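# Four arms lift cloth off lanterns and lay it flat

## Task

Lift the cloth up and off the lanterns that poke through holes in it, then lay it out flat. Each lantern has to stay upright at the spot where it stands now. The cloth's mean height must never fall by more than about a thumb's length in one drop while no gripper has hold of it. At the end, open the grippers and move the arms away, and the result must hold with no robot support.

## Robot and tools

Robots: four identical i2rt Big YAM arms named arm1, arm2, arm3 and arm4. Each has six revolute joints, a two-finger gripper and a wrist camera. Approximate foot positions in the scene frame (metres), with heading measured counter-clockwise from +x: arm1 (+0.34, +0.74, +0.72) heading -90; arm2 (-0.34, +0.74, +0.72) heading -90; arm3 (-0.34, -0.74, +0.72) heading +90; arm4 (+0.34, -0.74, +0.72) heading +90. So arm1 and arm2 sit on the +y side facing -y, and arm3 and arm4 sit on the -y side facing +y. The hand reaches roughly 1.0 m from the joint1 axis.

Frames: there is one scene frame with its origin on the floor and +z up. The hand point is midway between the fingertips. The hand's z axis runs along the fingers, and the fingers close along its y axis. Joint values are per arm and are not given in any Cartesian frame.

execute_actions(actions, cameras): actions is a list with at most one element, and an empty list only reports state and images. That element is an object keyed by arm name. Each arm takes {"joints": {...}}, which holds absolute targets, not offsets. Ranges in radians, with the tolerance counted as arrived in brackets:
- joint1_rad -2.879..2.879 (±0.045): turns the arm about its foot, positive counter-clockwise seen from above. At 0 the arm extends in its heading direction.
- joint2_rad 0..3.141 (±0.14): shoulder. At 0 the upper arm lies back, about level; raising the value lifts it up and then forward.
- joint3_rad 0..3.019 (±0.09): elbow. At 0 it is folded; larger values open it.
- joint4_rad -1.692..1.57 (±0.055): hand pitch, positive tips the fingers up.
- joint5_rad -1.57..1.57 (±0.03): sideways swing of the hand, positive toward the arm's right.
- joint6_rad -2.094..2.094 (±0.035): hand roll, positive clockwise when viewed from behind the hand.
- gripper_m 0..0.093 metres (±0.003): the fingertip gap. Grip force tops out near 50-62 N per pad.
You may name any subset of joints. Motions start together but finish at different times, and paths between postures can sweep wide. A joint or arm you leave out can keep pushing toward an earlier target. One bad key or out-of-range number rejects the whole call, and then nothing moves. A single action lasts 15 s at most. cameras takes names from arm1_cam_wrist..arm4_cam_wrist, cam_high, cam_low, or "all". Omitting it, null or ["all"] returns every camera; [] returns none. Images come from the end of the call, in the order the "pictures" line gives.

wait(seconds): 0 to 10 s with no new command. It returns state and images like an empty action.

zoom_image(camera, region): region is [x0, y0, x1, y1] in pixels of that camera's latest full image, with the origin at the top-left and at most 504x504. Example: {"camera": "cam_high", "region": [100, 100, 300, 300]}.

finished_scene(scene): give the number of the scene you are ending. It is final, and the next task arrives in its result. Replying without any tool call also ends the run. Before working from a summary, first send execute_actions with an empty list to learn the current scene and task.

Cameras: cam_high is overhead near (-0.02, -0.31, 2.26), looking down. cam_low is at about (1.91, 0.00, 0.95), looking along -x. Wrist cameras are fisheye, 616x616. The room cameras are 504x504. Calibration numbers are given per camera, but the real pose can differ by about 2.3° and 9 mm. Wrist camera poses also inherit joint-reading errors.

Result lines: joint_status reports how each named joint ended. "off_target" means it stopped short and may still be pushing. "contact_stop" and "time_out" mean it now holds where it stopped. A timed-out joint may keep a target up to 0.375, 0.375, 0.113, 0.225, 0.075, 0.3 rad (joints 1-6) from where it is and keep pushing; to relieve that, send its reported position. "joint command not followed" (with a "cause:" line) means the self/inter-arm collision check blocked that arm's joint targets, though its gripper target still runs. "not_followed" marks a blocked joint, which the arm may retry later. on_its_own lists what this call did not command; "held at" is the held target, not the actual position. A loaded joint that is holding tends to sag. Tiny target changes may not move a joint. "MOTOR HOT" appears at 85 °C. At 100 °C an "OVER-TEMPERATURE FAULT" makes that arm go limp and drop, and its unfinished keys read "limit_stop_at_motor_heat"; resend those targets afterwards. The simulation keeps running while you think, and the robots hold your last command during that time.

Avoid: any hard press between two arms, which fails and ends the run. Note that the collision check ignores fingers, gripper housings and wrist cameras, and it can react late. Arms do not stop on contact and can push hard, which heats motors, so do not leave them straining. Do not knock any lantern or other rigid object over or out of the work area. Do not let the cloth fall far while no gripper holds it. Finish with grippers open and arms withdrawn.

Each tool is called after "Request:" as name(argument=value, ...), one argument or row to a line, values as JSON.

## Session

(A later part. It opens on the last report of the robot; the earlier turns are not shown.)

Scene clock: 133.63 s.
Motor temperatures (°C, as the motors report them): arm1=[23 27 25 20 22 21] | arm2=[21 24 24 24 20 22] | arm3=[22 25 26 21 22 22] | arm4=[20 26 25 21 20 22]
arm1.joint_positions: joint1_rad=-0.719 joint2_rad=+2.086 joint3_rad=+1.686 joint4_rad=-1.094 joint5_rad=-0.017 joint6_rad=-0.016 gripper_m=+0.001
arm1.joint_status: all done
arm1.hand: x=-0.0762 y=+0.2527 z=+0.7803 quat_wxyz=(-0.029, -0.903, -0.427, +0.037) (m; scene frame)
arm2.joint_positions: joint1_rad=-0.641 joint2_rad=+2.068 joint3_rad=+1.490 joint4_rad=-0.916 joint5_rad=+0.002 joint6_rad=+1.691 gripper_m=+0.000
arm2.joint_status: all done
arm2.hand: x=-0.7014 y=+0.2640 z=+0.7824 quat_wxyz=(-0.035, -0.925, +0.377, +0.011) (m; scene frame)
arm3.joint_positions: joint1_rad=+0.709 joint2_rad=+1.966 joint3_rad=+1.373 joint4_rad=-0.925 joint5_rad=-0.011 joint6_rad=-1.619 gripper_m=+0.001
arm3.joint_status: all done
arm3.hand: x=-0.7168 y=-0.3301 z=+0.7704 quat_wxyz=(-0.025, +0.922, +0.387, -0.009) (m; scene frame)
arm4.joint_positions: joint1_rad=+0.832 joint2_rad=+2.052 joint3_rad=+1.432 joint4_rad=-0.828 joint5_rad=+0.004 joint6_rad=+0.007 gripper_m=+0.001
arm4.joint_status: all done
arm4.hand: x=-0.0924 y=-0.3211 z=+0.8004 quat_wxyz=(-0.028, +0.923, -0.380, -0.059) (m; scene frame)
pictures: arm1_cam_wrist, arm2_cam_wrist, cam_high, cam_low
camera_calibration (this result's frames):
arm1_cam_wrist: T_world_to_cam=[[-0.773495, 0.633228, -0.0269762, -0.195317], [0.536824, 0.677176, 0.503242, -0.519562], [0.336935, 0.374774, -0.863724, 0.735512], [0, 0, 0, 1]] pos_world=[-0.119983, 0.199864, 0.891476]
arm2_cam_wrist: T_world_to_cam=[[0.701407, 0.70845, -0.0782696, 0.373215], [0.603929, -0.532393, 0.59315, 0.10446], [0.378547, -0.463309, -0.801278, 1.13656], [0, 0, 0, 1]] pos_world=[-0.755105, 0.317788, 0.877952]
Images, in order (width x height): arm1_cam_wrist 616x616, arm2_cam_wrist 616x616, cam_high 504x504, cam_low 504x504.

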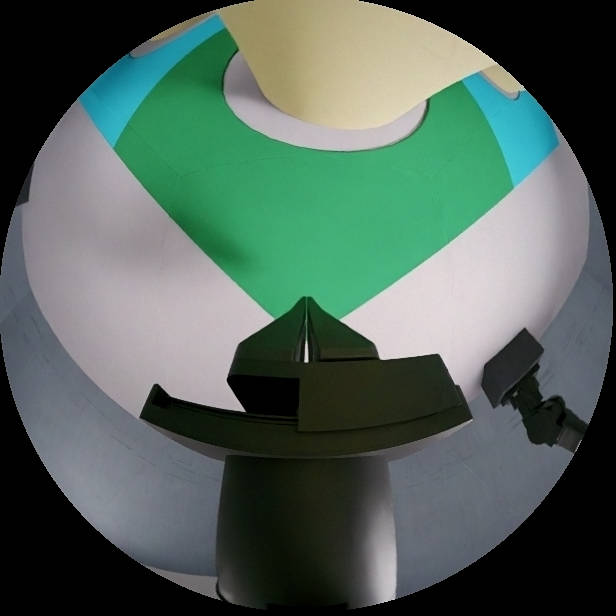

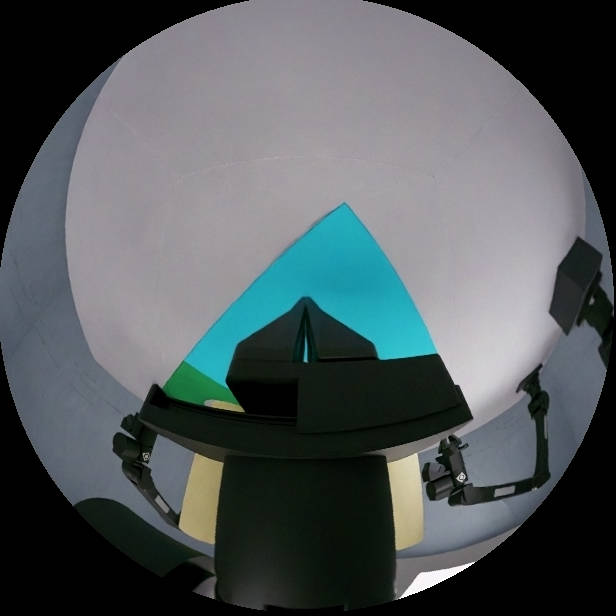

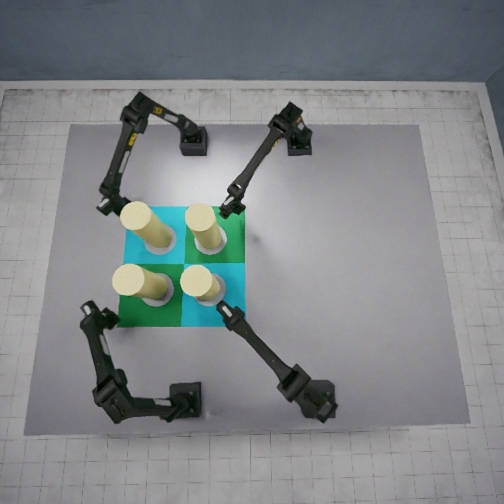

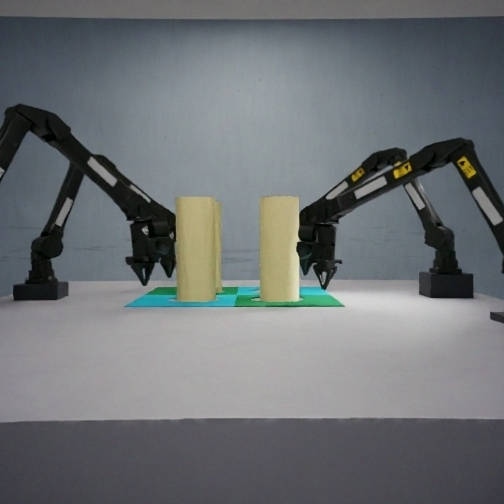

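Request:
execute_actions(
  actions=[
    {"arm1": {"joints": {"joint1_rad": -0.712, "joint2_rad": 2.03, "joint3_rad": 1.55, "joint4_rad": -1.02, "gripper_m": 0.09}}, "arm2": {"joints": {"joint1_rad": -0.675, "joint2_rad": 2.055, "joint3_rad": 1.405, "joint4_rad": -0.851, "joint6_rad": 0.887, "gripper_m": 0.065}}, "arm3": {"joints": {"joint1_rad": 0.775, "joint2_rad": 1.94, "joint3_rad": 1.305, "joint4_rad": -0.8615, "joint6_rad": 0.012, "gripper_m": 0.065}}, "arm4": {"joints": {"joint1_rad": 0.865, "joint2_rad": 2.10, "joint3_rad": 1.39, "joint4_rad": -0.7955, "joint6_rad": -0.75, "gripper_m": 0.065}}},
  ],
  cameras=["arm1_cam_wrist", "arm2_cam_wrist", "arm3_cam_wrist", "arm4_cam_wrist"],
)

Scene clock: 171.87 s.
Motor temperatures (°C, as the motors report them): arm1=[23 28 26 20 22 21] | arm2=[21 25 24 24 20 22] | arm3=[22 26 26 21 22 22] | arm4=[20 26 26 21 20 22]
arm1.joint_positions: joint1_rad=-0.719 joint2_rad=+2.046 joint3_rad=+1.546 joint4_rad=-1.031 joint5_rad=-0.017 joint6_rad=-0.016 gripper_m=+0.090
arm1.joint_status: all done
arm1.hand: x=-0.0518 y=+0.2812 z=+0.7545 quat_wxyz=(-0.021, -0.904, -0.427, +0.019) (m; scene frame)
arm2.joint_positions: joint1_rad=-0.674 joint2_rad=+2.064 joint3_rad=+1.408 joint4_rad=-0.867 joint5_rad=+0.002 joint6_rad=+0.897 gripper_m=+0.065
arm2.joint_status: all done
arm2.hand: x=-0.7002 y=+0.2958 z=+0.7589 quat_wxyz=(-0.016, -1.000, +0.007, +0.015) (m; scene frame)
arm3.joint_positions: joint1_rad=+0.781 joint2_rad=+1.964 joint3_rad=+1.302 joint4_rad=-0.878 joint5_rad=-0.011 joint6_rad=-0.001 gripper_m=+0.065
arm3.joint_status: all done
arm3.hand: x=-0.7294 y=-0.3730 z=+0.7490 quat_wxyz=(-0.006, +0.930, -0.366, -0.015) (m; scene frame)
arm4.joint_positions: joint1_rad=+0.856 joint2_rad=+2.093 joint3_rad=+1.390 joint4_rad=-0.804 joint5_rad=+0.004 joint6_rad=-0.736 gripper_m=+0.065
arm4.joint_status: all done
arm4.hand: x=-0.0864 y=-0.3458 z=+0.7640 quat_wxyz=(-0.027, +0.999, -0.007, -0.024) (m; scene frame)
pictures: arm1_cam_wrist, arm2_cam_wrist, arm3_cam_wrist, arm4_cam_wrist
camera_calibration (this result's frames):
arm1_cam_wrist: T_world_to_cam=[[-0.772943, 0.633873, -0.0276551, -0.194841], [0.523999, 0.662325, 0.535492, -0.559723], [0.35775, 0.399413, -0.844088, 0.673621], [0, 0, 0, 1]] pos_world=[-0.0982949, 0.22517, 0.862934]
arm2_cam_wrist: T_world_to_cam=[[0.0180432, 0.999105, -0.038253, -0.246863], [0.824879, 0.00674583, 0.565269, 0.15104], [0.565021, -0.0417534, -0.824019, 1.15512], [0, 0, 0, 1]] pos_world=[-0.772802, 0.293853, 0.857019]
arm3_cam_wrist: T_world_to_cam=[[0.679608, 0.733567, -0.00351085, 0.773222], [0.611635, -0.56399, 0.554813, -0.171519], [0.405013, -0.379203, -0.831967, 0.902166], [0, 0, 0, 1]] pos_world=[-0.78597, -0.321841, 0.848448]
arm4_cam_wrist: T_world_to_cam=[[0.00826673, 0.998472, 0.0546405, 0.302781], [0.833522, -0.0370673, 0.551242, -0.359394], [0.552425, 0.0409871, -0.832555, 0.818585], [0, 0, 0, 1]] pos_world=[-0.155147, -0.349192, 0.863086]
Images, in order (width x height): arm1_cam_wrist 616x616, arm2_cam_wrist 616x616, arm3_cam_wrist 616x616, arm4_cam_wrist 616x616.

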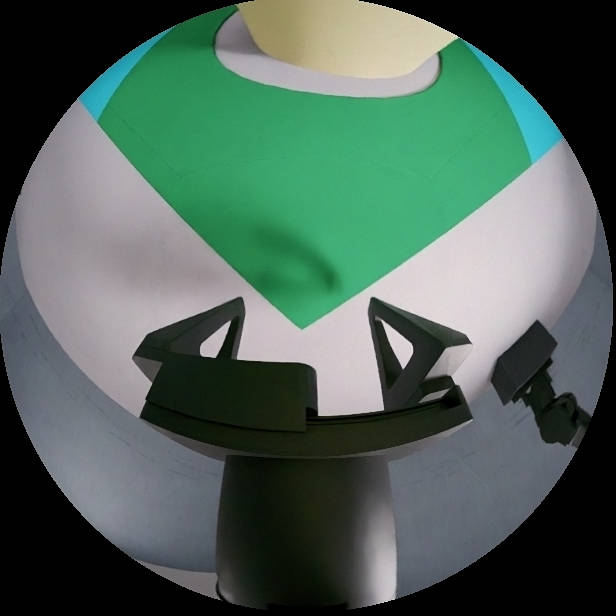

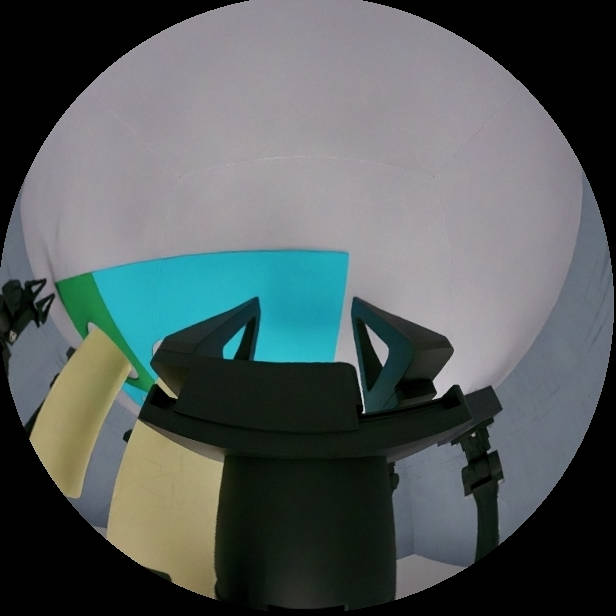

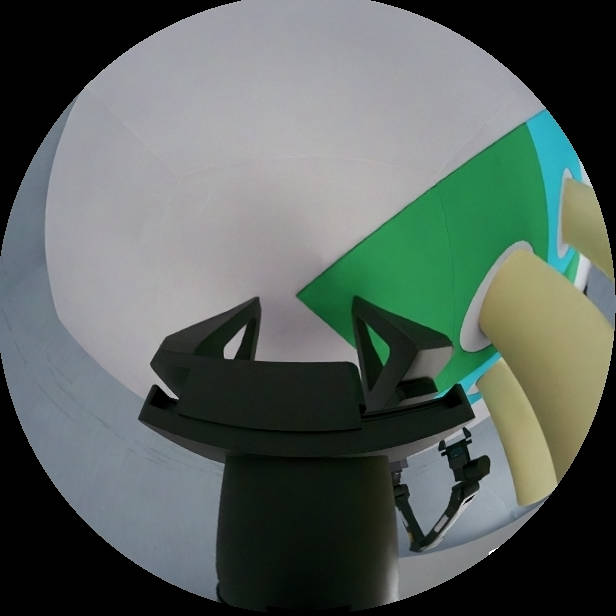

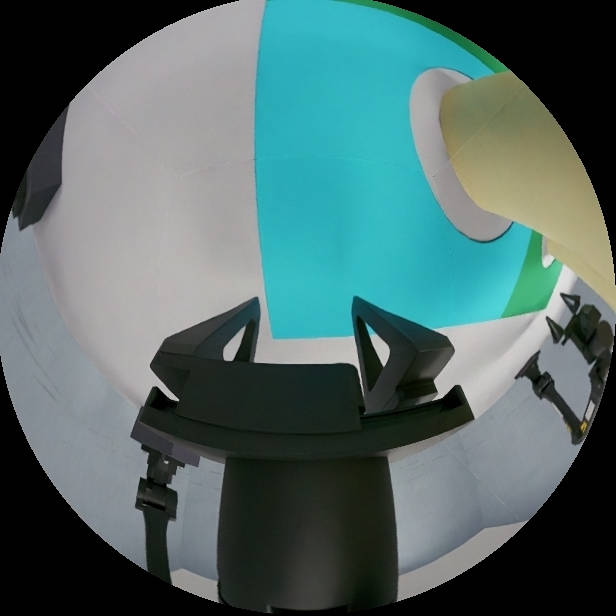

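Request:
execute_actions(
  actions=[
    {"arm1": {"joints": {"joint2_rad": 2.12}}, "arm2": {"joints": {"joint2_rad": 2.148, "gripper_m": 0.08}}, "arm3": {"joints": {"joint2_rad": 2.035}}, "arm4": {"joints": {"joint2_rad": 2.195, "gripper_m": 0.08}}},
  ],
  cameras=["arm1_cam_wrist", "arm2_cam_wrist", "arm3_cam_wrist", "arm4_cam_wrist"],
)

Request:
execute_actions(
  actions=[
    {"arm1": {"joints": {"gripper_m": 0.0}}, "arm2": {"joints": {"gripper_m": 0.0}}, "arm3": {"joints": {"gripper_m": 0.0}}, "arm4": {"joints": {"gripper_m": 0.0}}},
  ],
)

Scene clock: 175.77 s.
Motor temperatures (°C, as the motors report them): arm1=[23 28 26 20 22 21] | arm2=[21 25 24 24 20 22] | arm3=[22 26 26 21 22 22] | arm4=[20 26 25 21 20 22]
arm1.joint_positions: joint1_rad=-0.714 joint2_rad=+2.092 joint3_rad=+1.548 joint4_rad=-1.026 joint5_rad=-0.013 joint6_rad=-0.016 gripper_m=+0.090
arm1.joint_status: all done
arm1.hand: x=-0.0474 y=+0.2823 z=+0.7287 quat_wxyz=(-0.011, -0.903, -0.429, +0.003) (m; scene frame)
arm2.joint_positions: joint1_rad=-0.675 joint2_rad=+2.118 joint3_rad=+1.411 joint4_rad=-0.860 joint5_rad=-0.001 joint6_rad=+0.896 gripper_m=+0.080
arm2.joint_status: all done
arm2.hand: x=-0.6959 y=+0.3017 z=+0.7300 quat_wxyz=(+0.000, -1.000, +0.007, +0.000) (m; scene frame)
arm3.joint_positions: joint1_rad=+0.781 joint2_rad=+2.005 joint3_rad=+1.306 joint4_rad=-0.873 joint5_rad=-0.008 joint6_rad=+0.000 gripper_m=+0.065
arm3.joint_status: all done
arm3.hand: x=-0.7258 y=-0.3749 z=+0.7287 quat_wxyz=(-0.001, +0.930, -0.367, +0.001) (m; scene frame)
arm4.joint_positions: joint1_rad=+0.858 joint2_rad=+2.146 joint3_rad=+1.398 joint4_rad=-0.796 joint5_rad=+0.008 joint6_rad=-0.740 gripper_m=+0.080
arm4.joint_status: all done
arm4.hand: x=-0.0828 y=-0.3497 z=+0.7369 quat_wxyz=(-0.015, +1.000, -0.004, -0.008) (m; scene frame)
pictures: arm1_cam_wrist, arm2_cam_wrist, arm3_cam_wrist, arm4_cam_wrist
camera_calibration (this result's frames):
arm1_cam_wrist: T_world_to_cam=[[-0.775789, 0.630534, -0.0240481, -0.194722], [0.508557, 0.647364, 0.567706, -0.569006], [0.373526, 0.42819, -0.82288, 0.62698], [0, 0, 0, 1]] pos_world=[-0.0958844, 0.222666, 0.834274]
arm2_cam_wrist: T_world_to_cam=[[0.0190854, 0.999803, -0.00541936, -0.27731], [0.807306, -0.0122127, 0.590007, 0.139236], [0.589825, -0.0156356, -0.80738, 1.12638], [0, 0, 0, 1]] pos_world=[-0.77148, 0.296568, 0.825763]
arm3_cam_wrist: T_world_to_cam=[[0.681082, 0.732207, -0.000213385, 0.770304], [0.595607, -0.55385, 0.58181, -0.191021], [0.425888, -0.396388, -0.813324, 0.878163], [0, 0, 0, 1]] pos_world=[-0.784866, -0.321726, 0.825533]
arm4_cam_wrist: T_world_to_cam=[[0.0019371, 0.999494, 0.0317598, 0.324791], [0.81634, -0.0199241, 0.577227, -0.362244], [0.577568, 0.0248087, -0.815966, 0.778391], [0, 0, 0, 1]] pos_world=[-0.154488, -0.351154, 0.833922]
Images, in order (width x height): arm1_cam_wrist 616x616, arm2_cam_wrist 616x616, arm3_cam_wrist 616x616, arm4_cam_wrist 616x616.

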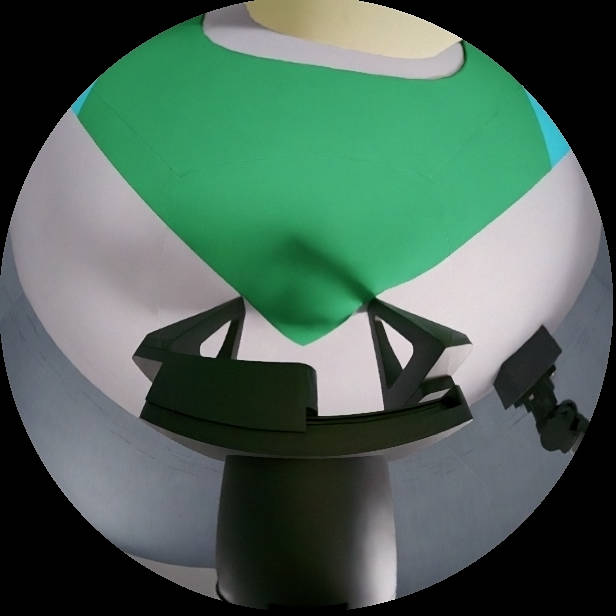

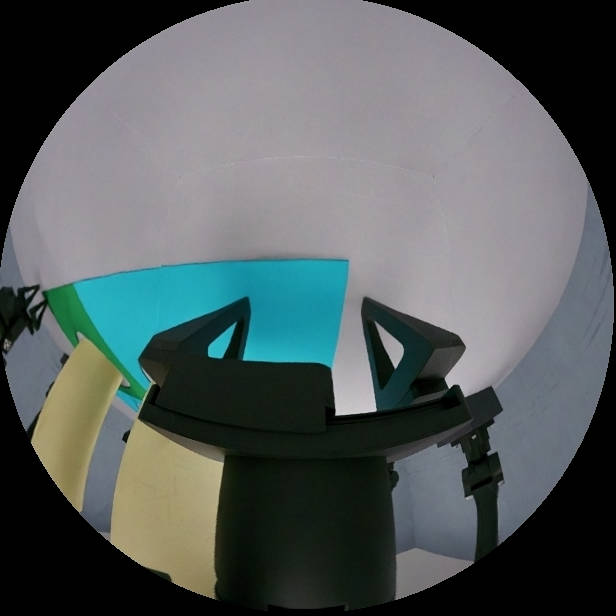

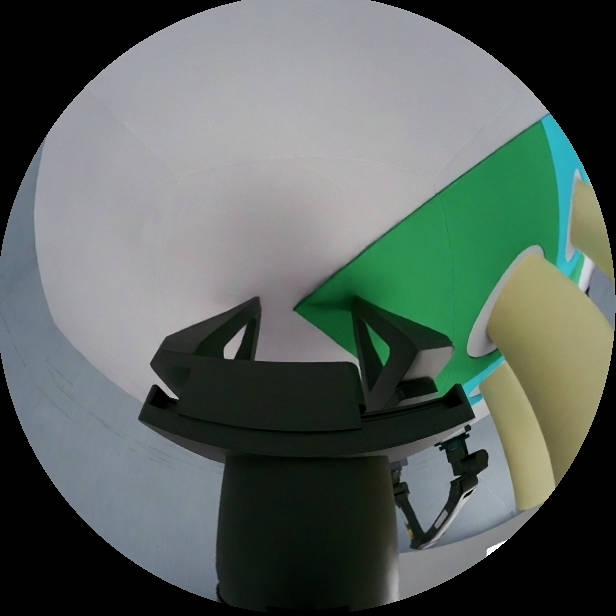

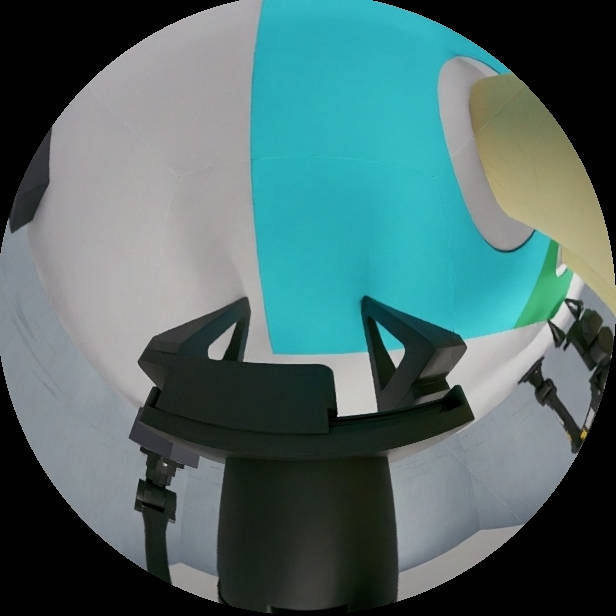

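Scene clock: 176.47 s.
Motor temperatures (°C, as the motors report them): arm1=[23 28 26 20 22 21] | arm2=[21 25 24 24 20 22] | arm3=[22 26 26 21 22 22] | arm4=[20 26 25 21 20 22]
arm1.joint_positions: joint1_rad=-0.714 joint2_rad=+2.092 joint3_rad=+1.548 joint4_rad=-1.026 joint5_rad=-0.014 joint6_rad=-0.016 gripper_m=+0.003
arm1.joint_status: gripper_m off_target (ended at +0.003, target +0.000)
arm1.hand: x=-0.0473 y=+0.2823 z=+0.7287 quat_wxyz=(-0.011, -0.903, -0.429, +0.003) (m; scene frame)
arm2.joint_positions: joint1_rad=-0.675 joint2_rad=+2.118 joint3_rad=+1.411 joint4_rad=-0.857 joint5_rad=-0.001 joint6_rad=+0.896 gripper_m=+0.000
arm2.joint_status: all done
arm2.hand: x=-0.6962 y=+0.3010 z=+0.7300 quat_wxyz=(-0.001, -1.000, +0.006, +0.001) (m; scene frame)
arm3.joint_positions: joint1_rad=+0.759 joint2_rad=+2.005 joint3_rad=+1.306 joint4_rad=-0.873 joint5_rad=+0.000 joint6_rad=+0.000 gripper_m=+0.002
arm3.joint_status: all done
arm3.hand: x=-0.7170 y=-0.3658 z=+0.7288 quat_wxyz=(-0.005, +0.926, -0.377, +0.002) (m; scene frame)
arm4.joint_positions: joint1_rad=+0.858 joint2_rad=+2.146 joint3_rad=+1.398 joint4_rad=-0.789 joint5_rad=+0.013 joint6_rad=-0.740 gripper_m=+0.003
arm4.joint_status: gripper_m off_target (ended at +0.003, target +0.000)
arm4.hand: x=-0.0837 y=-0.3477 z=+0.7371 quat_wxyz=(-0.020, +1.000, -0.004, -0.010) (m; scene frame)
pictures: arm1_cam_wrist, arm2_cam_wrist, arm3_cam_wrist, arm4_cam_wrist, cam_high, cam_low
camera_calibration (this result's frames):
arm1_cam_wrist: T_world_to_cam=[[-0.775781, 0.630514, -0.0248106, -0.194029], [0.508218, 0.647648, 0.567685, -0.569085], [0.374002, 0.42779, -0.822872, 0.62711], [0, 0, 0, 1]] pos_world=[-0.0958451, 0.222633, 0.834278]
arm2_cam_wrist: T_world_to_cam=[[0.0183078, 0.999804, -0.00751355, -0.275673], [0.808313, -0.0103775, 0.588661, 0.140561], [0.588468, -0.0168504, -0.808345, 1.12664], [0, 0, 0, 1]] pos_world=[-0.771563, 0.296062, 0.825901]
arm3_cam_wrist: T_world_to_cam=[[0.696818, 0.717214, 0.00703142, 0.758155], [0.580585, -0.569776, 0.581615, -0.20769], [0.421149, -0.401197, -0.813434, 0.873102], [0, 0, 0, 1]] pos_world=[-0.77542, -0.31181, 0.825676]
arm4_cam_wrist: T_world_to_cam=[[0.00218036, 0.999175, 0.04055, 0.316236], [0.817929, -0.0251111, 0.574771, -0.361373], [0.575315, 0.0319139, -0.817309, 0.782335], [0, 0, 0, 1]] pos_world=[-0.155201, -0.350017, 0.834293]
Images, in order (width x height): arm1_cam_wrist 616x616, arm2_cam_wrist 616x616, arm3_cam_wrist 616x616, arm4_cam_wrist 616x616, cam_high 504x504, cam_low 504x504.

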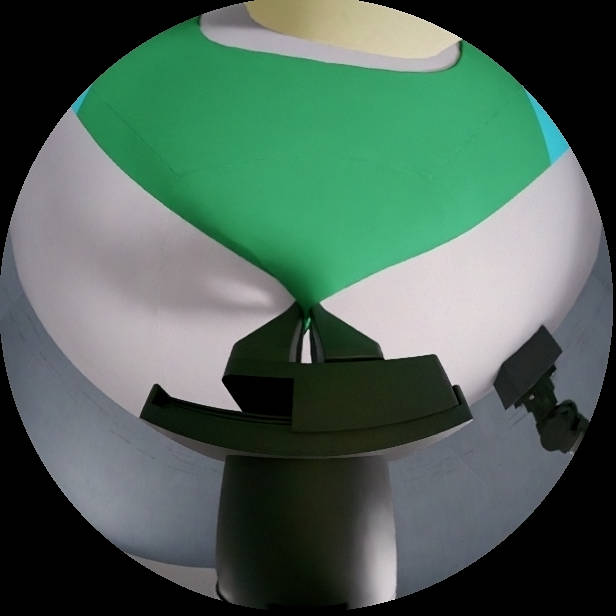

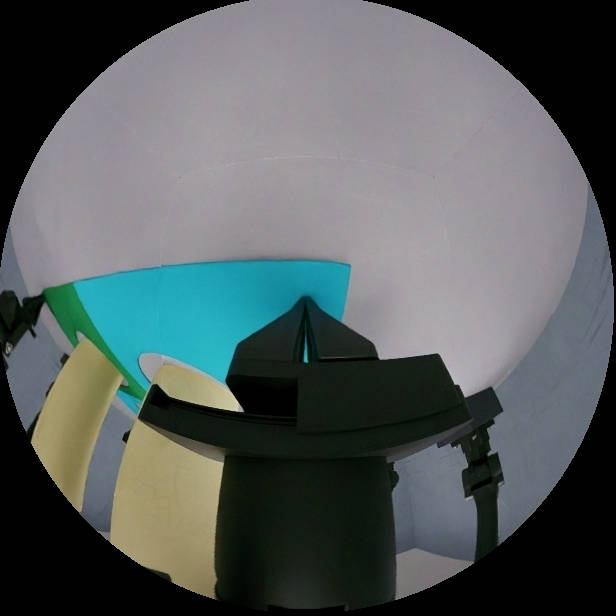

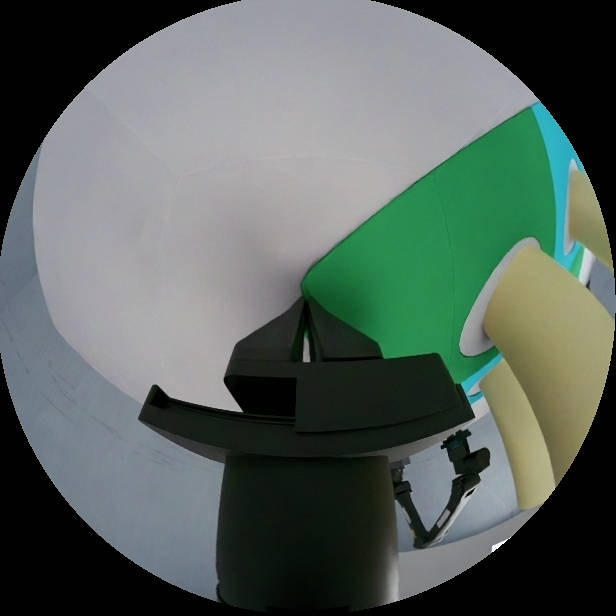

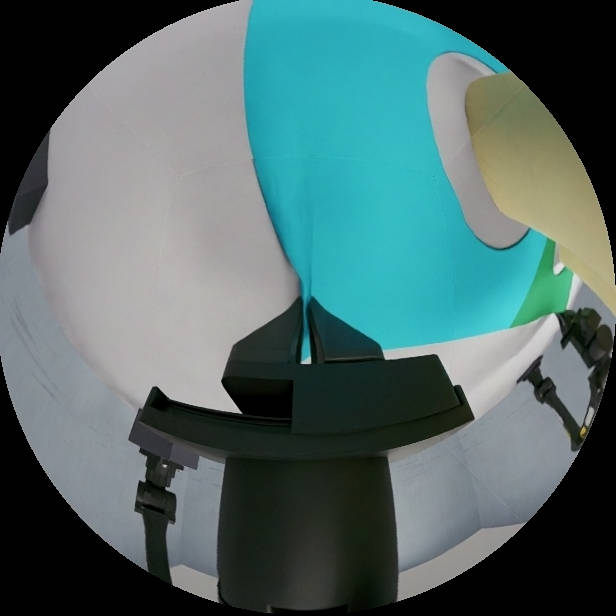

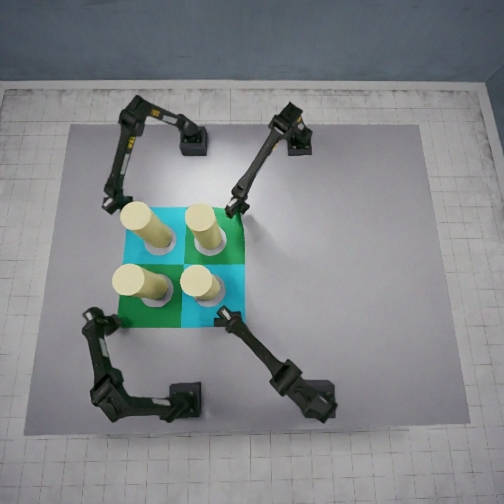

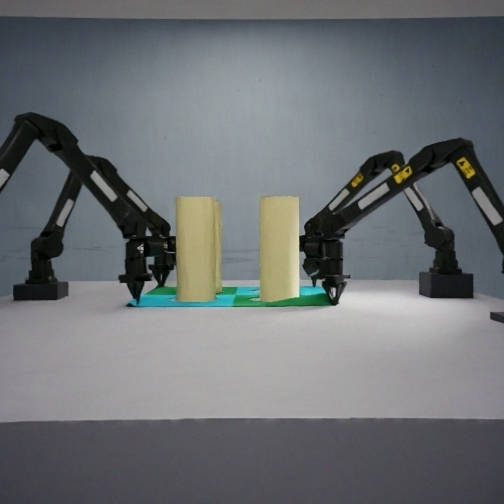

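Request:
execute_actions(
  actions=[
    {"arm1": {"joints": {"joint2_rad": 2.03}}, "arm2": {"joints": {"joint2_rad": 2.04, "joint3_rad": 1.355, "joint4_rad": -0.74, "gripper_m": 0.08}}, "arm3": {"joints": {"joint2_rad": 1.94}}, "arm4": {"joints": {"joint2_rad": 2.085}}},
  ],
  cameras=["arm1_cam_wrist", "arm3_cam_wrist", "arm4_cam_wrist", "cam_low"],
)

Request:
execute_actions(
  actions=[
    {"arm2": {"joints": {"joint2_rad": 2.13}}},
  ],
  cameras=["arm2_cam_wrist"],
)

Request:
execute_actions(
  actions=[
    {"arm2": {"joints": {"gripper_m": 0.0}}},
  ],
  cameras=["arm2_cam_wrist"],
)

Scene clock: 187.23 s.
Motor temperatures (°C, as the motors report them): arm1=[23 28 26 20 22 21] | arm2=[21 25 24 24 20 22] | arm3=[22 26 26 21 22 22] | arm4=[20 26 25 21 20 22]
arm1.joint_positions: joint1_rad=-0.714 joint2_rad=+2.046 joint3_rad=+1.548 joint4_rad=-1.026 joint5_rad=-0.014 joint6_rad=-0.016 gripper_m=+0.003
arm1.joint_status: all done
arm1.hand: x=-0.0512 y=+0.2777 z=+0.7557 quat_wxyz=(-0.021, -0.903, -0.429, +0.024) (m; scene frame)
arm2.joint_positions: joint1_rad=-0.675 joint2_rad=+2.051 joint3_rad=+1.361 joint4_rad=-0.756 joint5_rad=-0.001 joint6_rad=+0.896 gripper_m=+0.080
arm2.joint_status: all done
arm2.hand: x=-0.7048 y=+0.2905 z=+0.7535 quat_wxyz=(-0.047, -0.998, +0.006, +0.038) (m; scene frame)
arm3.joint_positions: joint1_rad=+0.763 joint2_rad=+1.969 joint3_rad=+1.306 joint4_rad=-0.873 joint5_rad=-0.005 joint6_rad=+0.000 gripper_m=+0.002
arm3.joint_status: all done
arm3.hand: x=-0.7235 y=-0.3638 z=+0.7473 quat_wxyz=(-0.009, +0.927, -0.375, -0.015) (m; scene frame)
arm4.joint_positions: joint1_rad=+0.858 joint2_rad=+2.076 joint3_rad=+1.394 joint4_rad=-0.789 joint5_rad=+0.007 joint6_rad=-0.740 gripper_m=+0.003
arm4.joint_status: all done
arm4.hand: x=-0.0933 y=-0.3403 z=+0.7750 quat_wxyz=(-0.040, +0.999, -0.004, -0.036) (m; scene frame)
pictures: arm1_cam_wrist, arm3_cam_wrist, arm4_cam_wrist, cam_low
camera_calibration (this result's frames):
arm1_cam_wrist: T_world_to_cam=[[-0.776381, 0.629792, -0.0243967, -0.193665], [0.524617, 0.667209, 0.528782, -0.554688], [0.3493, 0.397737, -0.848407, 0.679059], [0, 0, 0, 1]] pos_world=[-0.0965546, 0.221974, 0.864703]
arm3_cam_wrist: T_world_to_cam=[[0.693871, 0.720095, 0.00254724, 0.763334], [0.599416, -0.579539, 0.552119, -0.181444], [0.399054, -0.381572, -0.833762, 0.897985], [0, 0, 0, 1]] pos_world=[-0.77924, -0.31218, 0.846939]
arm4_cam_wrist: T_world_to_cam=[[0.00473148, 0.996681, 0.0812662, 0.275098], [0.846693, -0.0472325, 0.529982, -0.345282], [0.532061, 0.0662999, -0.844106, 0.84705], [0, 0, 0, 1]] pos_world=[-0.159636, -0.346652, 0.875637]
Images, in order (width x height): arm1_cam_wrist 616x616, arm3_cam_wrist 616x616, arm4_cam_wrist 616x616, cam_low 504x504.

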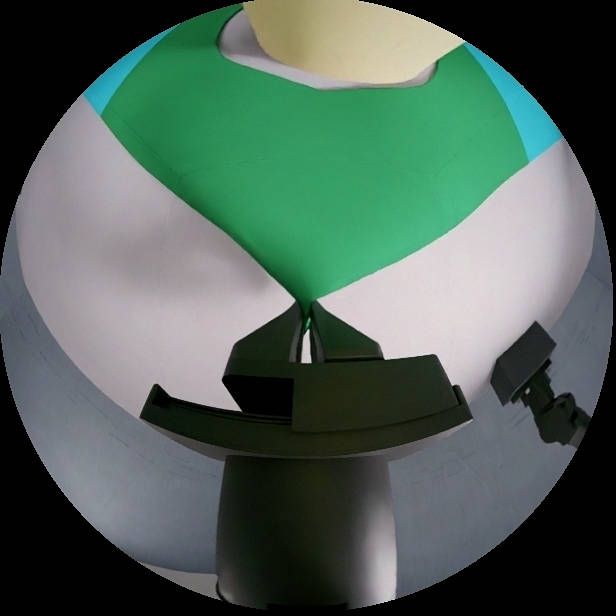

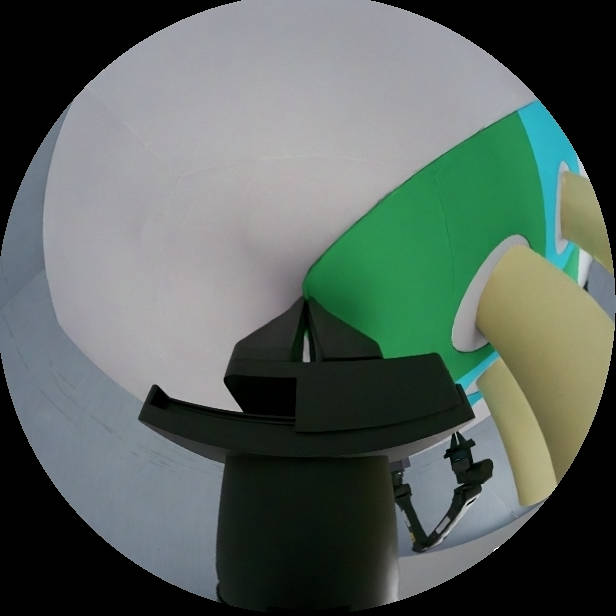

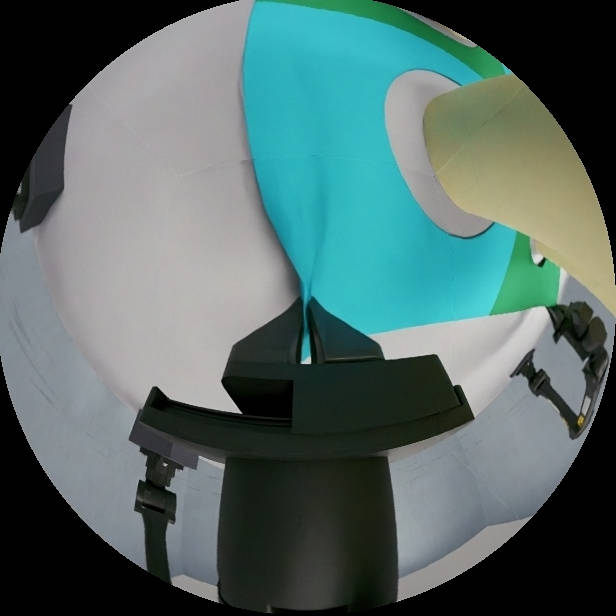

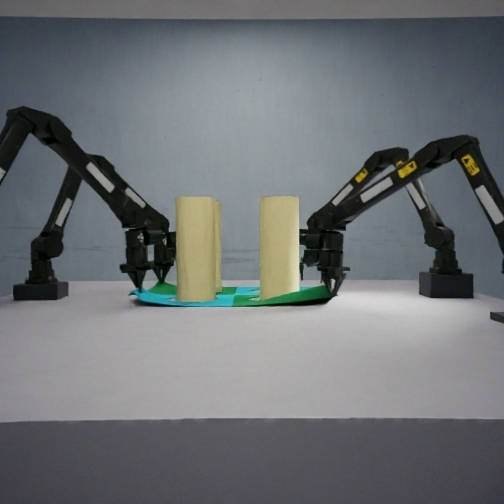

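Scene clock: 188.03 s.
Motor temperatures (°C, as the motors report them): arm1=[23 28 26 20 22 21] | arm2=[21 25 24 24 20 22] | arm3=[22 26 26 21 22 22] | arm4=[20 26 25 21 20 22]
arm1.joint_positions: joint1_rad=-0.714 joint2_rad=+2.046 joint3_rad=+1.548 joint4_rad=-1.026 joint5_rad=-0.014 joint6_rad=-0.016 gripper_m=+0.003
arm1.joint_status: not commanded
arm1.hand: x=-0.0512 y=+0.2777 z=+0.7557 quat_wxyz=(-0.021, -0.903, -0.429, +0.024) (m; scene frame)
arm2.joint_positions: joint1_rad=-0.674 joint2_rad=+2.095 joint3_rad=+1.364 joint4_rad=-0.748 joint5_rad=+0.001 joint6_rad=+0.894 gripper_m=+0.080
arm2.joint_status: all done
arm2.hand: x=-0.7013 y=+0.2944 z=+0.7302 quat_wxyz=(-0.034, -0.999, +0.005, +0.029) (m; scene frame)
arm3.joint_positions: joint1_rad=+0.763 joint2_rad=+1.969 joint3_rad=+1.306 joint4_rad=-0.873 joint5_rad=-0.005 joint6_rad=+0.000 gripper_m=+0.002
arm3.joint_status: not commanded
arm3.hand: x=-0.7235 y=-0.3638 z=+0.7473 quat_wxyz=(-0.009, +0.927, -0.375, -0.015) (m; scene frame)
arm4.joint_positions: joint1_rad=+0.858 joint2_rad=+2.076 joint3_rad=+1.394 joint4_rad=-0.789 joint5_rad=+0.007 joint6_rad=-0.740 gripper_m=+0.003
arm4.joint_status: not commanded
arm4.hand: x=-0.0933 y=-0.3403 z=+0.7750 quat_wxyz=(-0.040, +0.999, -0.004, -0.036) (m; scene frame)
pictures: arm2_cam_wrist
camera_calibration (this result's frames):
arm2_cam_wrist: T_world_to_cam=[[0.0137305, 0.997221, -0.0732189, -0.223435], [0.840109, 0.0282047, 0.541684, 0.189701], [0.542244, -0.0689495, -0.837387, 1.13386], [0, 0, 0, 1]] pos_world=[-0.77113, 0.295642, 0.830363]
Images, in order (width x height): arm2_cam_wrist 616x616.

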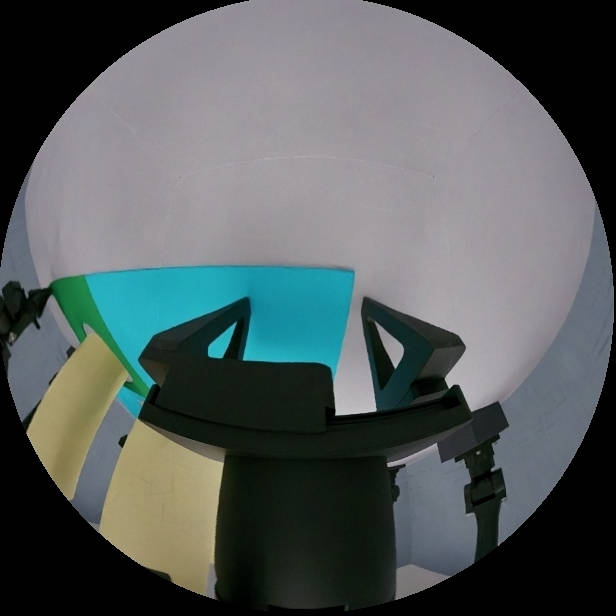

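Scene clock: 188.70 s.
Motor temperatures (°C, as the motors report them): arm1=[23 28 26 20 22 21] | arm2=[21 25 24 24 20 22] | arm3=[22 26 26 21 22 22] | arm4=[20 26 25 21 20 22]
arm1.joint_positions: joint1_rad=-0.714 joint2_rad=+2.046 joint3_rad=+1.548 joint4_rad=-1.026 joint5_rad=-0.014 joint6_rad=-0.016 gripper_m=+0.003
arm1.joint_status: not commanded
arm1.hand: x=-0.0512 y=+0.2777 z=+0.7557 quat_wxyz=(-0.021, -0.903, -0.429, +0.024) (m; scene frame)
arm2.joint_positions: joint1_rad=-0.673 joint2_rad=+2.097 joint3_rad=+1.364 joint4_rad=-0.742 joint5_rad=-0.004 joint6_rad=+0.894 gripper_m=+0.003
arm2.joint_status: all done
arm2.hand: x=-0.7009 y=+0.2928 z=+0.7291 quat_wxyz=(-0.037, -0.999, +0.005, +0.028) (m; scene frame)
arm3.joint_positions: joint1_rad=+0.763 joint2_rad=+1.969 joint3_rad=+1.306 joint4_rad=-0.873 joint5_rad=-0.005 joint6_rad=+0.000 gripper_m=+0.002
arm3.joint_status: not commanded
arm3.hand: x=-0.7235 y=-0.3638 z=+0.7473 quat_wxyz=(-0.009, +0.927, -0.375, -0.015) (m; scene frame)
arm4.joint_positions: joint1_rad=+0.858 joint2_rad=+2.076 joint3_rad=+1.394 joint4_rad=-0.789 joint5_rad=+0.007 joint6_rad=-0.740 gripper_m=+0.003
arm4.joint_status: not commanded
arm4.hand: x=-0.0933 y=-0.3403 z=+0.7750 quat_wxyz=(-0.040, +0.999, -0.004, -0.036) (m; scene frame)
pictures: arm2_cam_wrist
camera_calibration (this result's frames):
arm2_cam_wrist: T_world_to_cam=[[0.012626, 0.996774, -0.0792634, -0.218157], [0.83931, 0.0325225, 0.54268, 0.187513], [0.543507, -0.0733784, -0.836191, 1.13392], [0, 0, 0, 1]] pos_world=[-0.770919, 0.29456, 0.829119]
Images, in order (width x height): arm2_cam_wrist 616x616.

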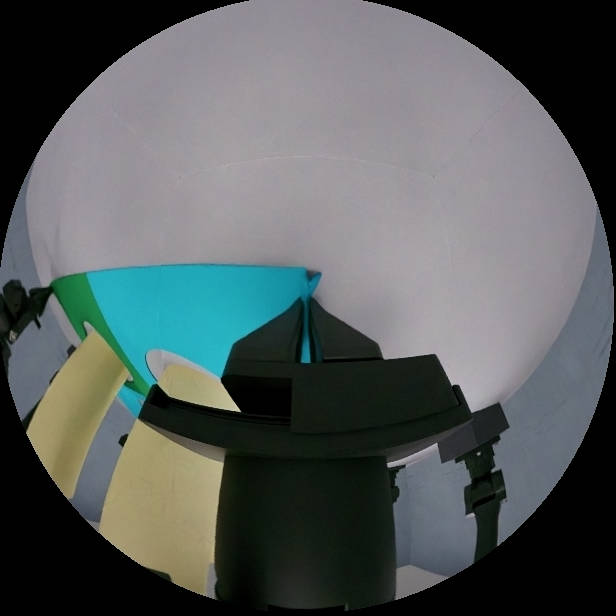

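Request:
execute_actions(
  actions=[
    {"arm1": {"joints": {"joint2_rad": 1.846, "joint3_rad": 1.58, "joint4_rad": -1.145}}, "arm2": {"joints": {"joint2_rad": 1.856, "joint3_rad": 1.433, "joint4_rad": -0.988}}, "arm3": {"joints": {"joint2_rad": 1.722, "joint3_rad": 1.335, "joint4_rad": -1.018}}, "arm4": {"joints": {"joint2_rad": 1.89, "joint3_rad": 1.385, "joint4_rad": -0.922}}},
  ],
  cameras=["cam_high", "cam_low"],
)

Scene clock: 207.37 s.
Motor temperatures (°C, as the motors report them): arm1=[23 28 26 20 22 21] | arm2=[21 25 24 24 20 22] | arm3=[22 27 26 21 22 22] | arm4=[20 27 25 21 20 22]
arm1.joint_positions: joint1_rad=-0.714 joint2_rad=+1.844 joint3_rad=+1.552 joint4_rad=-1.128 joint5_rad=-0.015 joint6_rad=-0.016 gripper_m=+0.003
arm1.joint_status: all done
arm1.hand: x=-0.0437 y=+0.2872 z=+0.8710 quat_wxyz=(-0.043, -0.900, -0.428, +0.070) (m; scene frame)
arm2.joint_positions: joint1_rad=-0.665 joint2_rad=+1.856 joint3_rad=+1.408 joint4_rad=-0.971 joint5_rad=-0.007 joint6_rad=+0.894 gripper_m=+0.003
arm2.joint_status: all done
arm2.hand: x=-0.6952 y=+0.2914 z=+0.8721 quat_wxyz=(-0.060, -0.997, +0.000, +0.044) (m; scene frame)
arm3.joint_positions: joint1_rad=+0.760 joint2_rad=+1.714 joint3_rad=+1.306 joint4_rad=-1.002 joint5_rad=-0.001 joint6_rad=+0.000 gripper_m=+0.002
arm3.joint_status: all done
arm3.hand: x=-0.7172 y=-0.3686 z=+0.8767 quat_wxyz=(-0.035, +0.923, -0.375, -0.073) (m; scene frame)
arm4.joint_positions: joint1_rad=+0.858 joint2_rad=+1.879 joint3_rad=+1.386 joint4_rad=-0.907 joint5_rad=+0.007 joint6_rad=-0.740 gripper_m=+0.003
arm4.joint_status: all done
arm4.hand: x=-0.0888 y=-0.3449 z=+0.8789 quat_wxyz=(-0.064, +0.996, -0.004, -0.062) (m; scene frame)
pictures: cam_high, cam_low
Images, in order (width x height): cam_high 504x504, cam_low 504x504.

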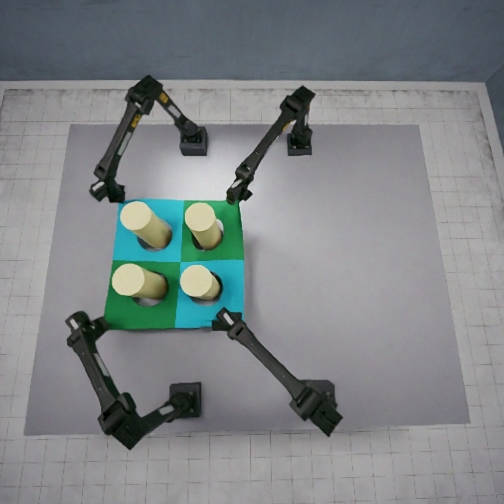

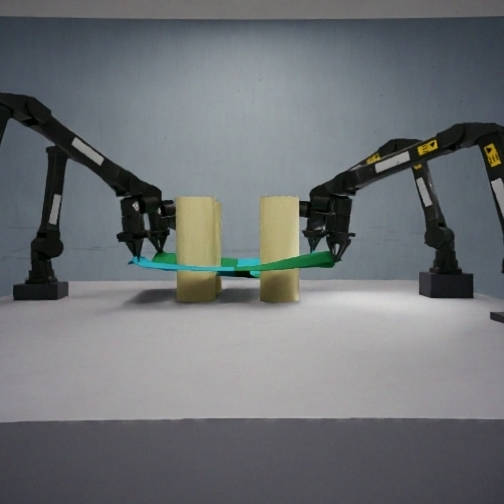

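Request:
execute_actions(
  actions=[
    {"arm1": {"joints": {"joint2_rad": 1.653, "joint3_rad": 1.645, "joint4_rad": -1.16}}, "arm2": {"joints": {"joint2_rad": 1.623, "joint3_rad": 1.455, "joint4_rad": -1.0}}, "arm3": {"joints": {"joint2_rad": 1.51, "joint3_rad": 1.40, "joint4_rad": -1.06}}, "arm4": {"joints": {"joint2_rad": 1.635, "joint3_rad": 1.375, "joint4_rad": -0.93}}},
  ],
  cameras=["cam_low"],
)

Request:
execute_actions(
  actions=[
    {"arm1": {"joints": {"joint2_rad": 1.543, "joint3_rad": 1.805, "joint4_rad": -1.18}}, "arm2": {"joints": {"joint2_rad": 1.47, "joint3_rad": 1.57, "joint4_rad": -1.015}}, "arm3": {"joints": {"joint2_rad": 1.377, "joint3_rad": 1.55, "joint4_rad": -1.09}}, "arm4": {"joints": {"joint2_rad": 1.463, "joint3_rad": 1.485, "joint4_rad": -0.945}}},
  ],
  cameras=["cam_high", "cam_low"],
)

Scene clock: 225.50 s.
Motor temperatures (°C, as the motors report them): arm1=[23 28 28 20 22 21] | arm2=[21 25 26 24 20 22] | arm3=[22 26 29 21 23 22] | arm4=[20 27 26 21 20 22]
arm1.joint_positions: joint1_rad=-0.714 joint2_rad=+1.659 joint3_rad=+1.616 joint4_rad=-1.144 joint5_rad=-0.015 joint6_rad=-0.016 gripper_m=+0.003
arm1.joint_status: all done
arm1.hand: x=-0.0460 y=+0.2855 z=+1.0048 quat_wxyz=(-0.091, -0.885, -0.422, +0.176) (m; scene frame)
arm2.joint_positions: joint1_rad=-0.665 joint2_rad=+1.624 joint3_rad=+1.417 joint4_rad=-0.983 joint5_rad=-0.007 joint6_rad=+0.894 gripper_m=+0.003
arm2.joint_status: all done
arm2.hand: x=-0.6953 y=+0.2910 z=+1.0037 quat_wxyz=(-0.148, -0.982, +0.000, +0.115) (m; scene frame)
arm3.joint_positions: joint1_rad=+0.760 joint2_rad=+1.503 joint3_rad=+1.364 joint4_rad=-1.047 joint5_rad=-0.001 joint6_rad=+0.000 gripper_m=+0.002
arm3.joint_status: all done
arm3.hand: x=-0.7193 y=-0.3686 z=+1.0076 quat_wxyz=(-0.077, +0.909, -0.369, -0.176) (m; scene frame)
arm4.joint_positions: joint1_rad=+0.858 joint2_rad=+1.633 joint3_rad=+1.372 joint4_rad=-0.915 joint5_rad=+0.007 joint6_rad=-0.740 gripper_m=+0.003
arm4.joint_status: all done
arm4.hand: x=-0.0860 y=-0.3481 z=+1.0101 quat_wxyz=(-0.139, +0.980, -0.004, -0.143) (m; scene frame)
pictures: cam_low
Images, in order (width x height): cam_low 504x504.

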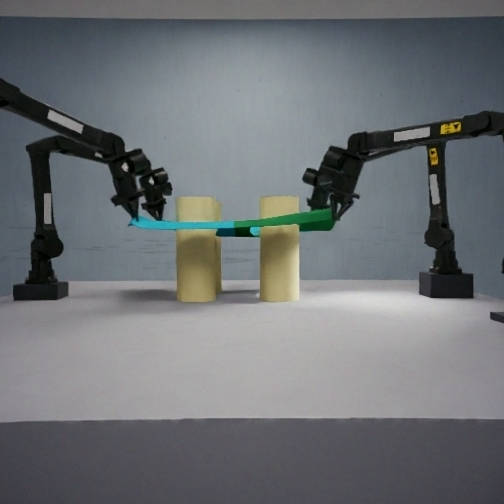

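Scene clock: 226.80 s.
Motor temperatures (°C, as the motors report them): arm1=[23 28 29 20 22 21] | arm2=[21 25 26 24 20 22] | arm3=[22 26 29 21 23 22] | arm4=[20 27 26 21 20 22]
arm1.joint_positions: joint1_rad=-0.714 joint2_rad=+1.554 joint3_rad=+1.768 joint4_rad=-1.166 joint5_rad=-0.015 joint6_rad=-0.016 gripper_m=+0.003
arm1.joint_status: all done
arm1.hand: x=-0.0470 y=+0.2853 z=+1.1388 quat_wxyz=(-0.138, -0.858, -0.409, +0.279) (m; scene frame)
arm2.joint_positions: joint1_rad=-0.665 joint2_rad=+1.471 joint3_rad=+1.528 joint4_rad=-1.002 joint5_rad=-0.007 joint6_rad=+0.894 gripper_m=+0.003
arm2.joint_status: all done
arm2.hand: x=-0.6968 y=+0.2887 z=+1.1423 quat_wxyz=(-0.241, -0.952, -0.001, +0.190) (m; scene frame)
arm3.joint_positions: joint1_rad=+0.760 joint2_rad=+1.370 joint3_rad=+1.510 joint4_rad=-1.080 joint5_rad=-0.001 joint6_rad=+0.000 gripper_m=+0.002
arm3.joint_status: all done
arm3.hand: x=-0.7214 y=-0.3686 z=+1.1446 quat_wxyz=(-0.121, +0.881, -0.357, -0.285) (m; scene frame)
arm4.joint_positions: joint1_rad=+0.858 joint2_rad=+1.465 joint3_rad=+1.466 joint4_rad=-0.932 joint5_rad=+0.007 joint6_rad=-0.740 gripper_m=+0.003
arm4.joint_status: all done
arm4.hand: x=-0.0868 y=-0.3480 z=+1.1487 quat_wxyz=(-0.219, +0.948, -0.004, -0.231) (m; scene frame)
pictures: cam_high, cam_low
Images, in order (width x height): cam_high 504x504, cam_low 504x504.

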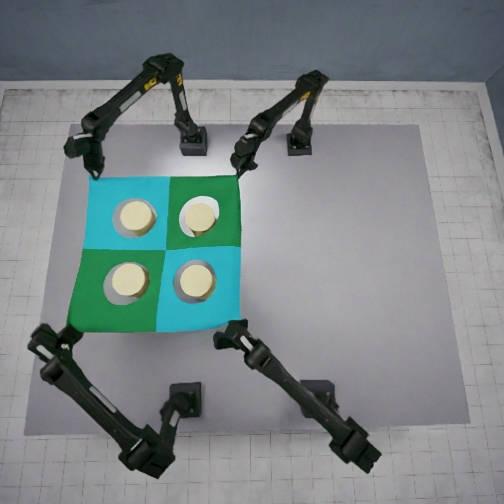

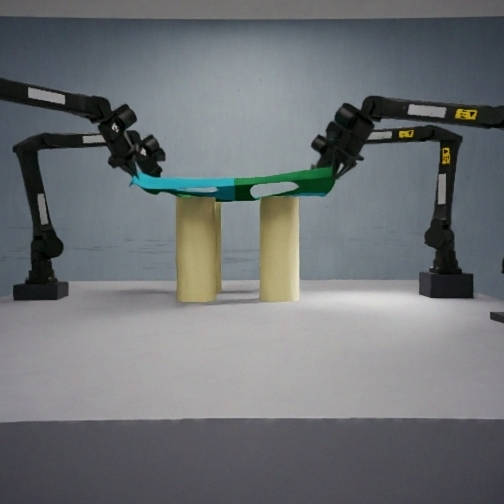

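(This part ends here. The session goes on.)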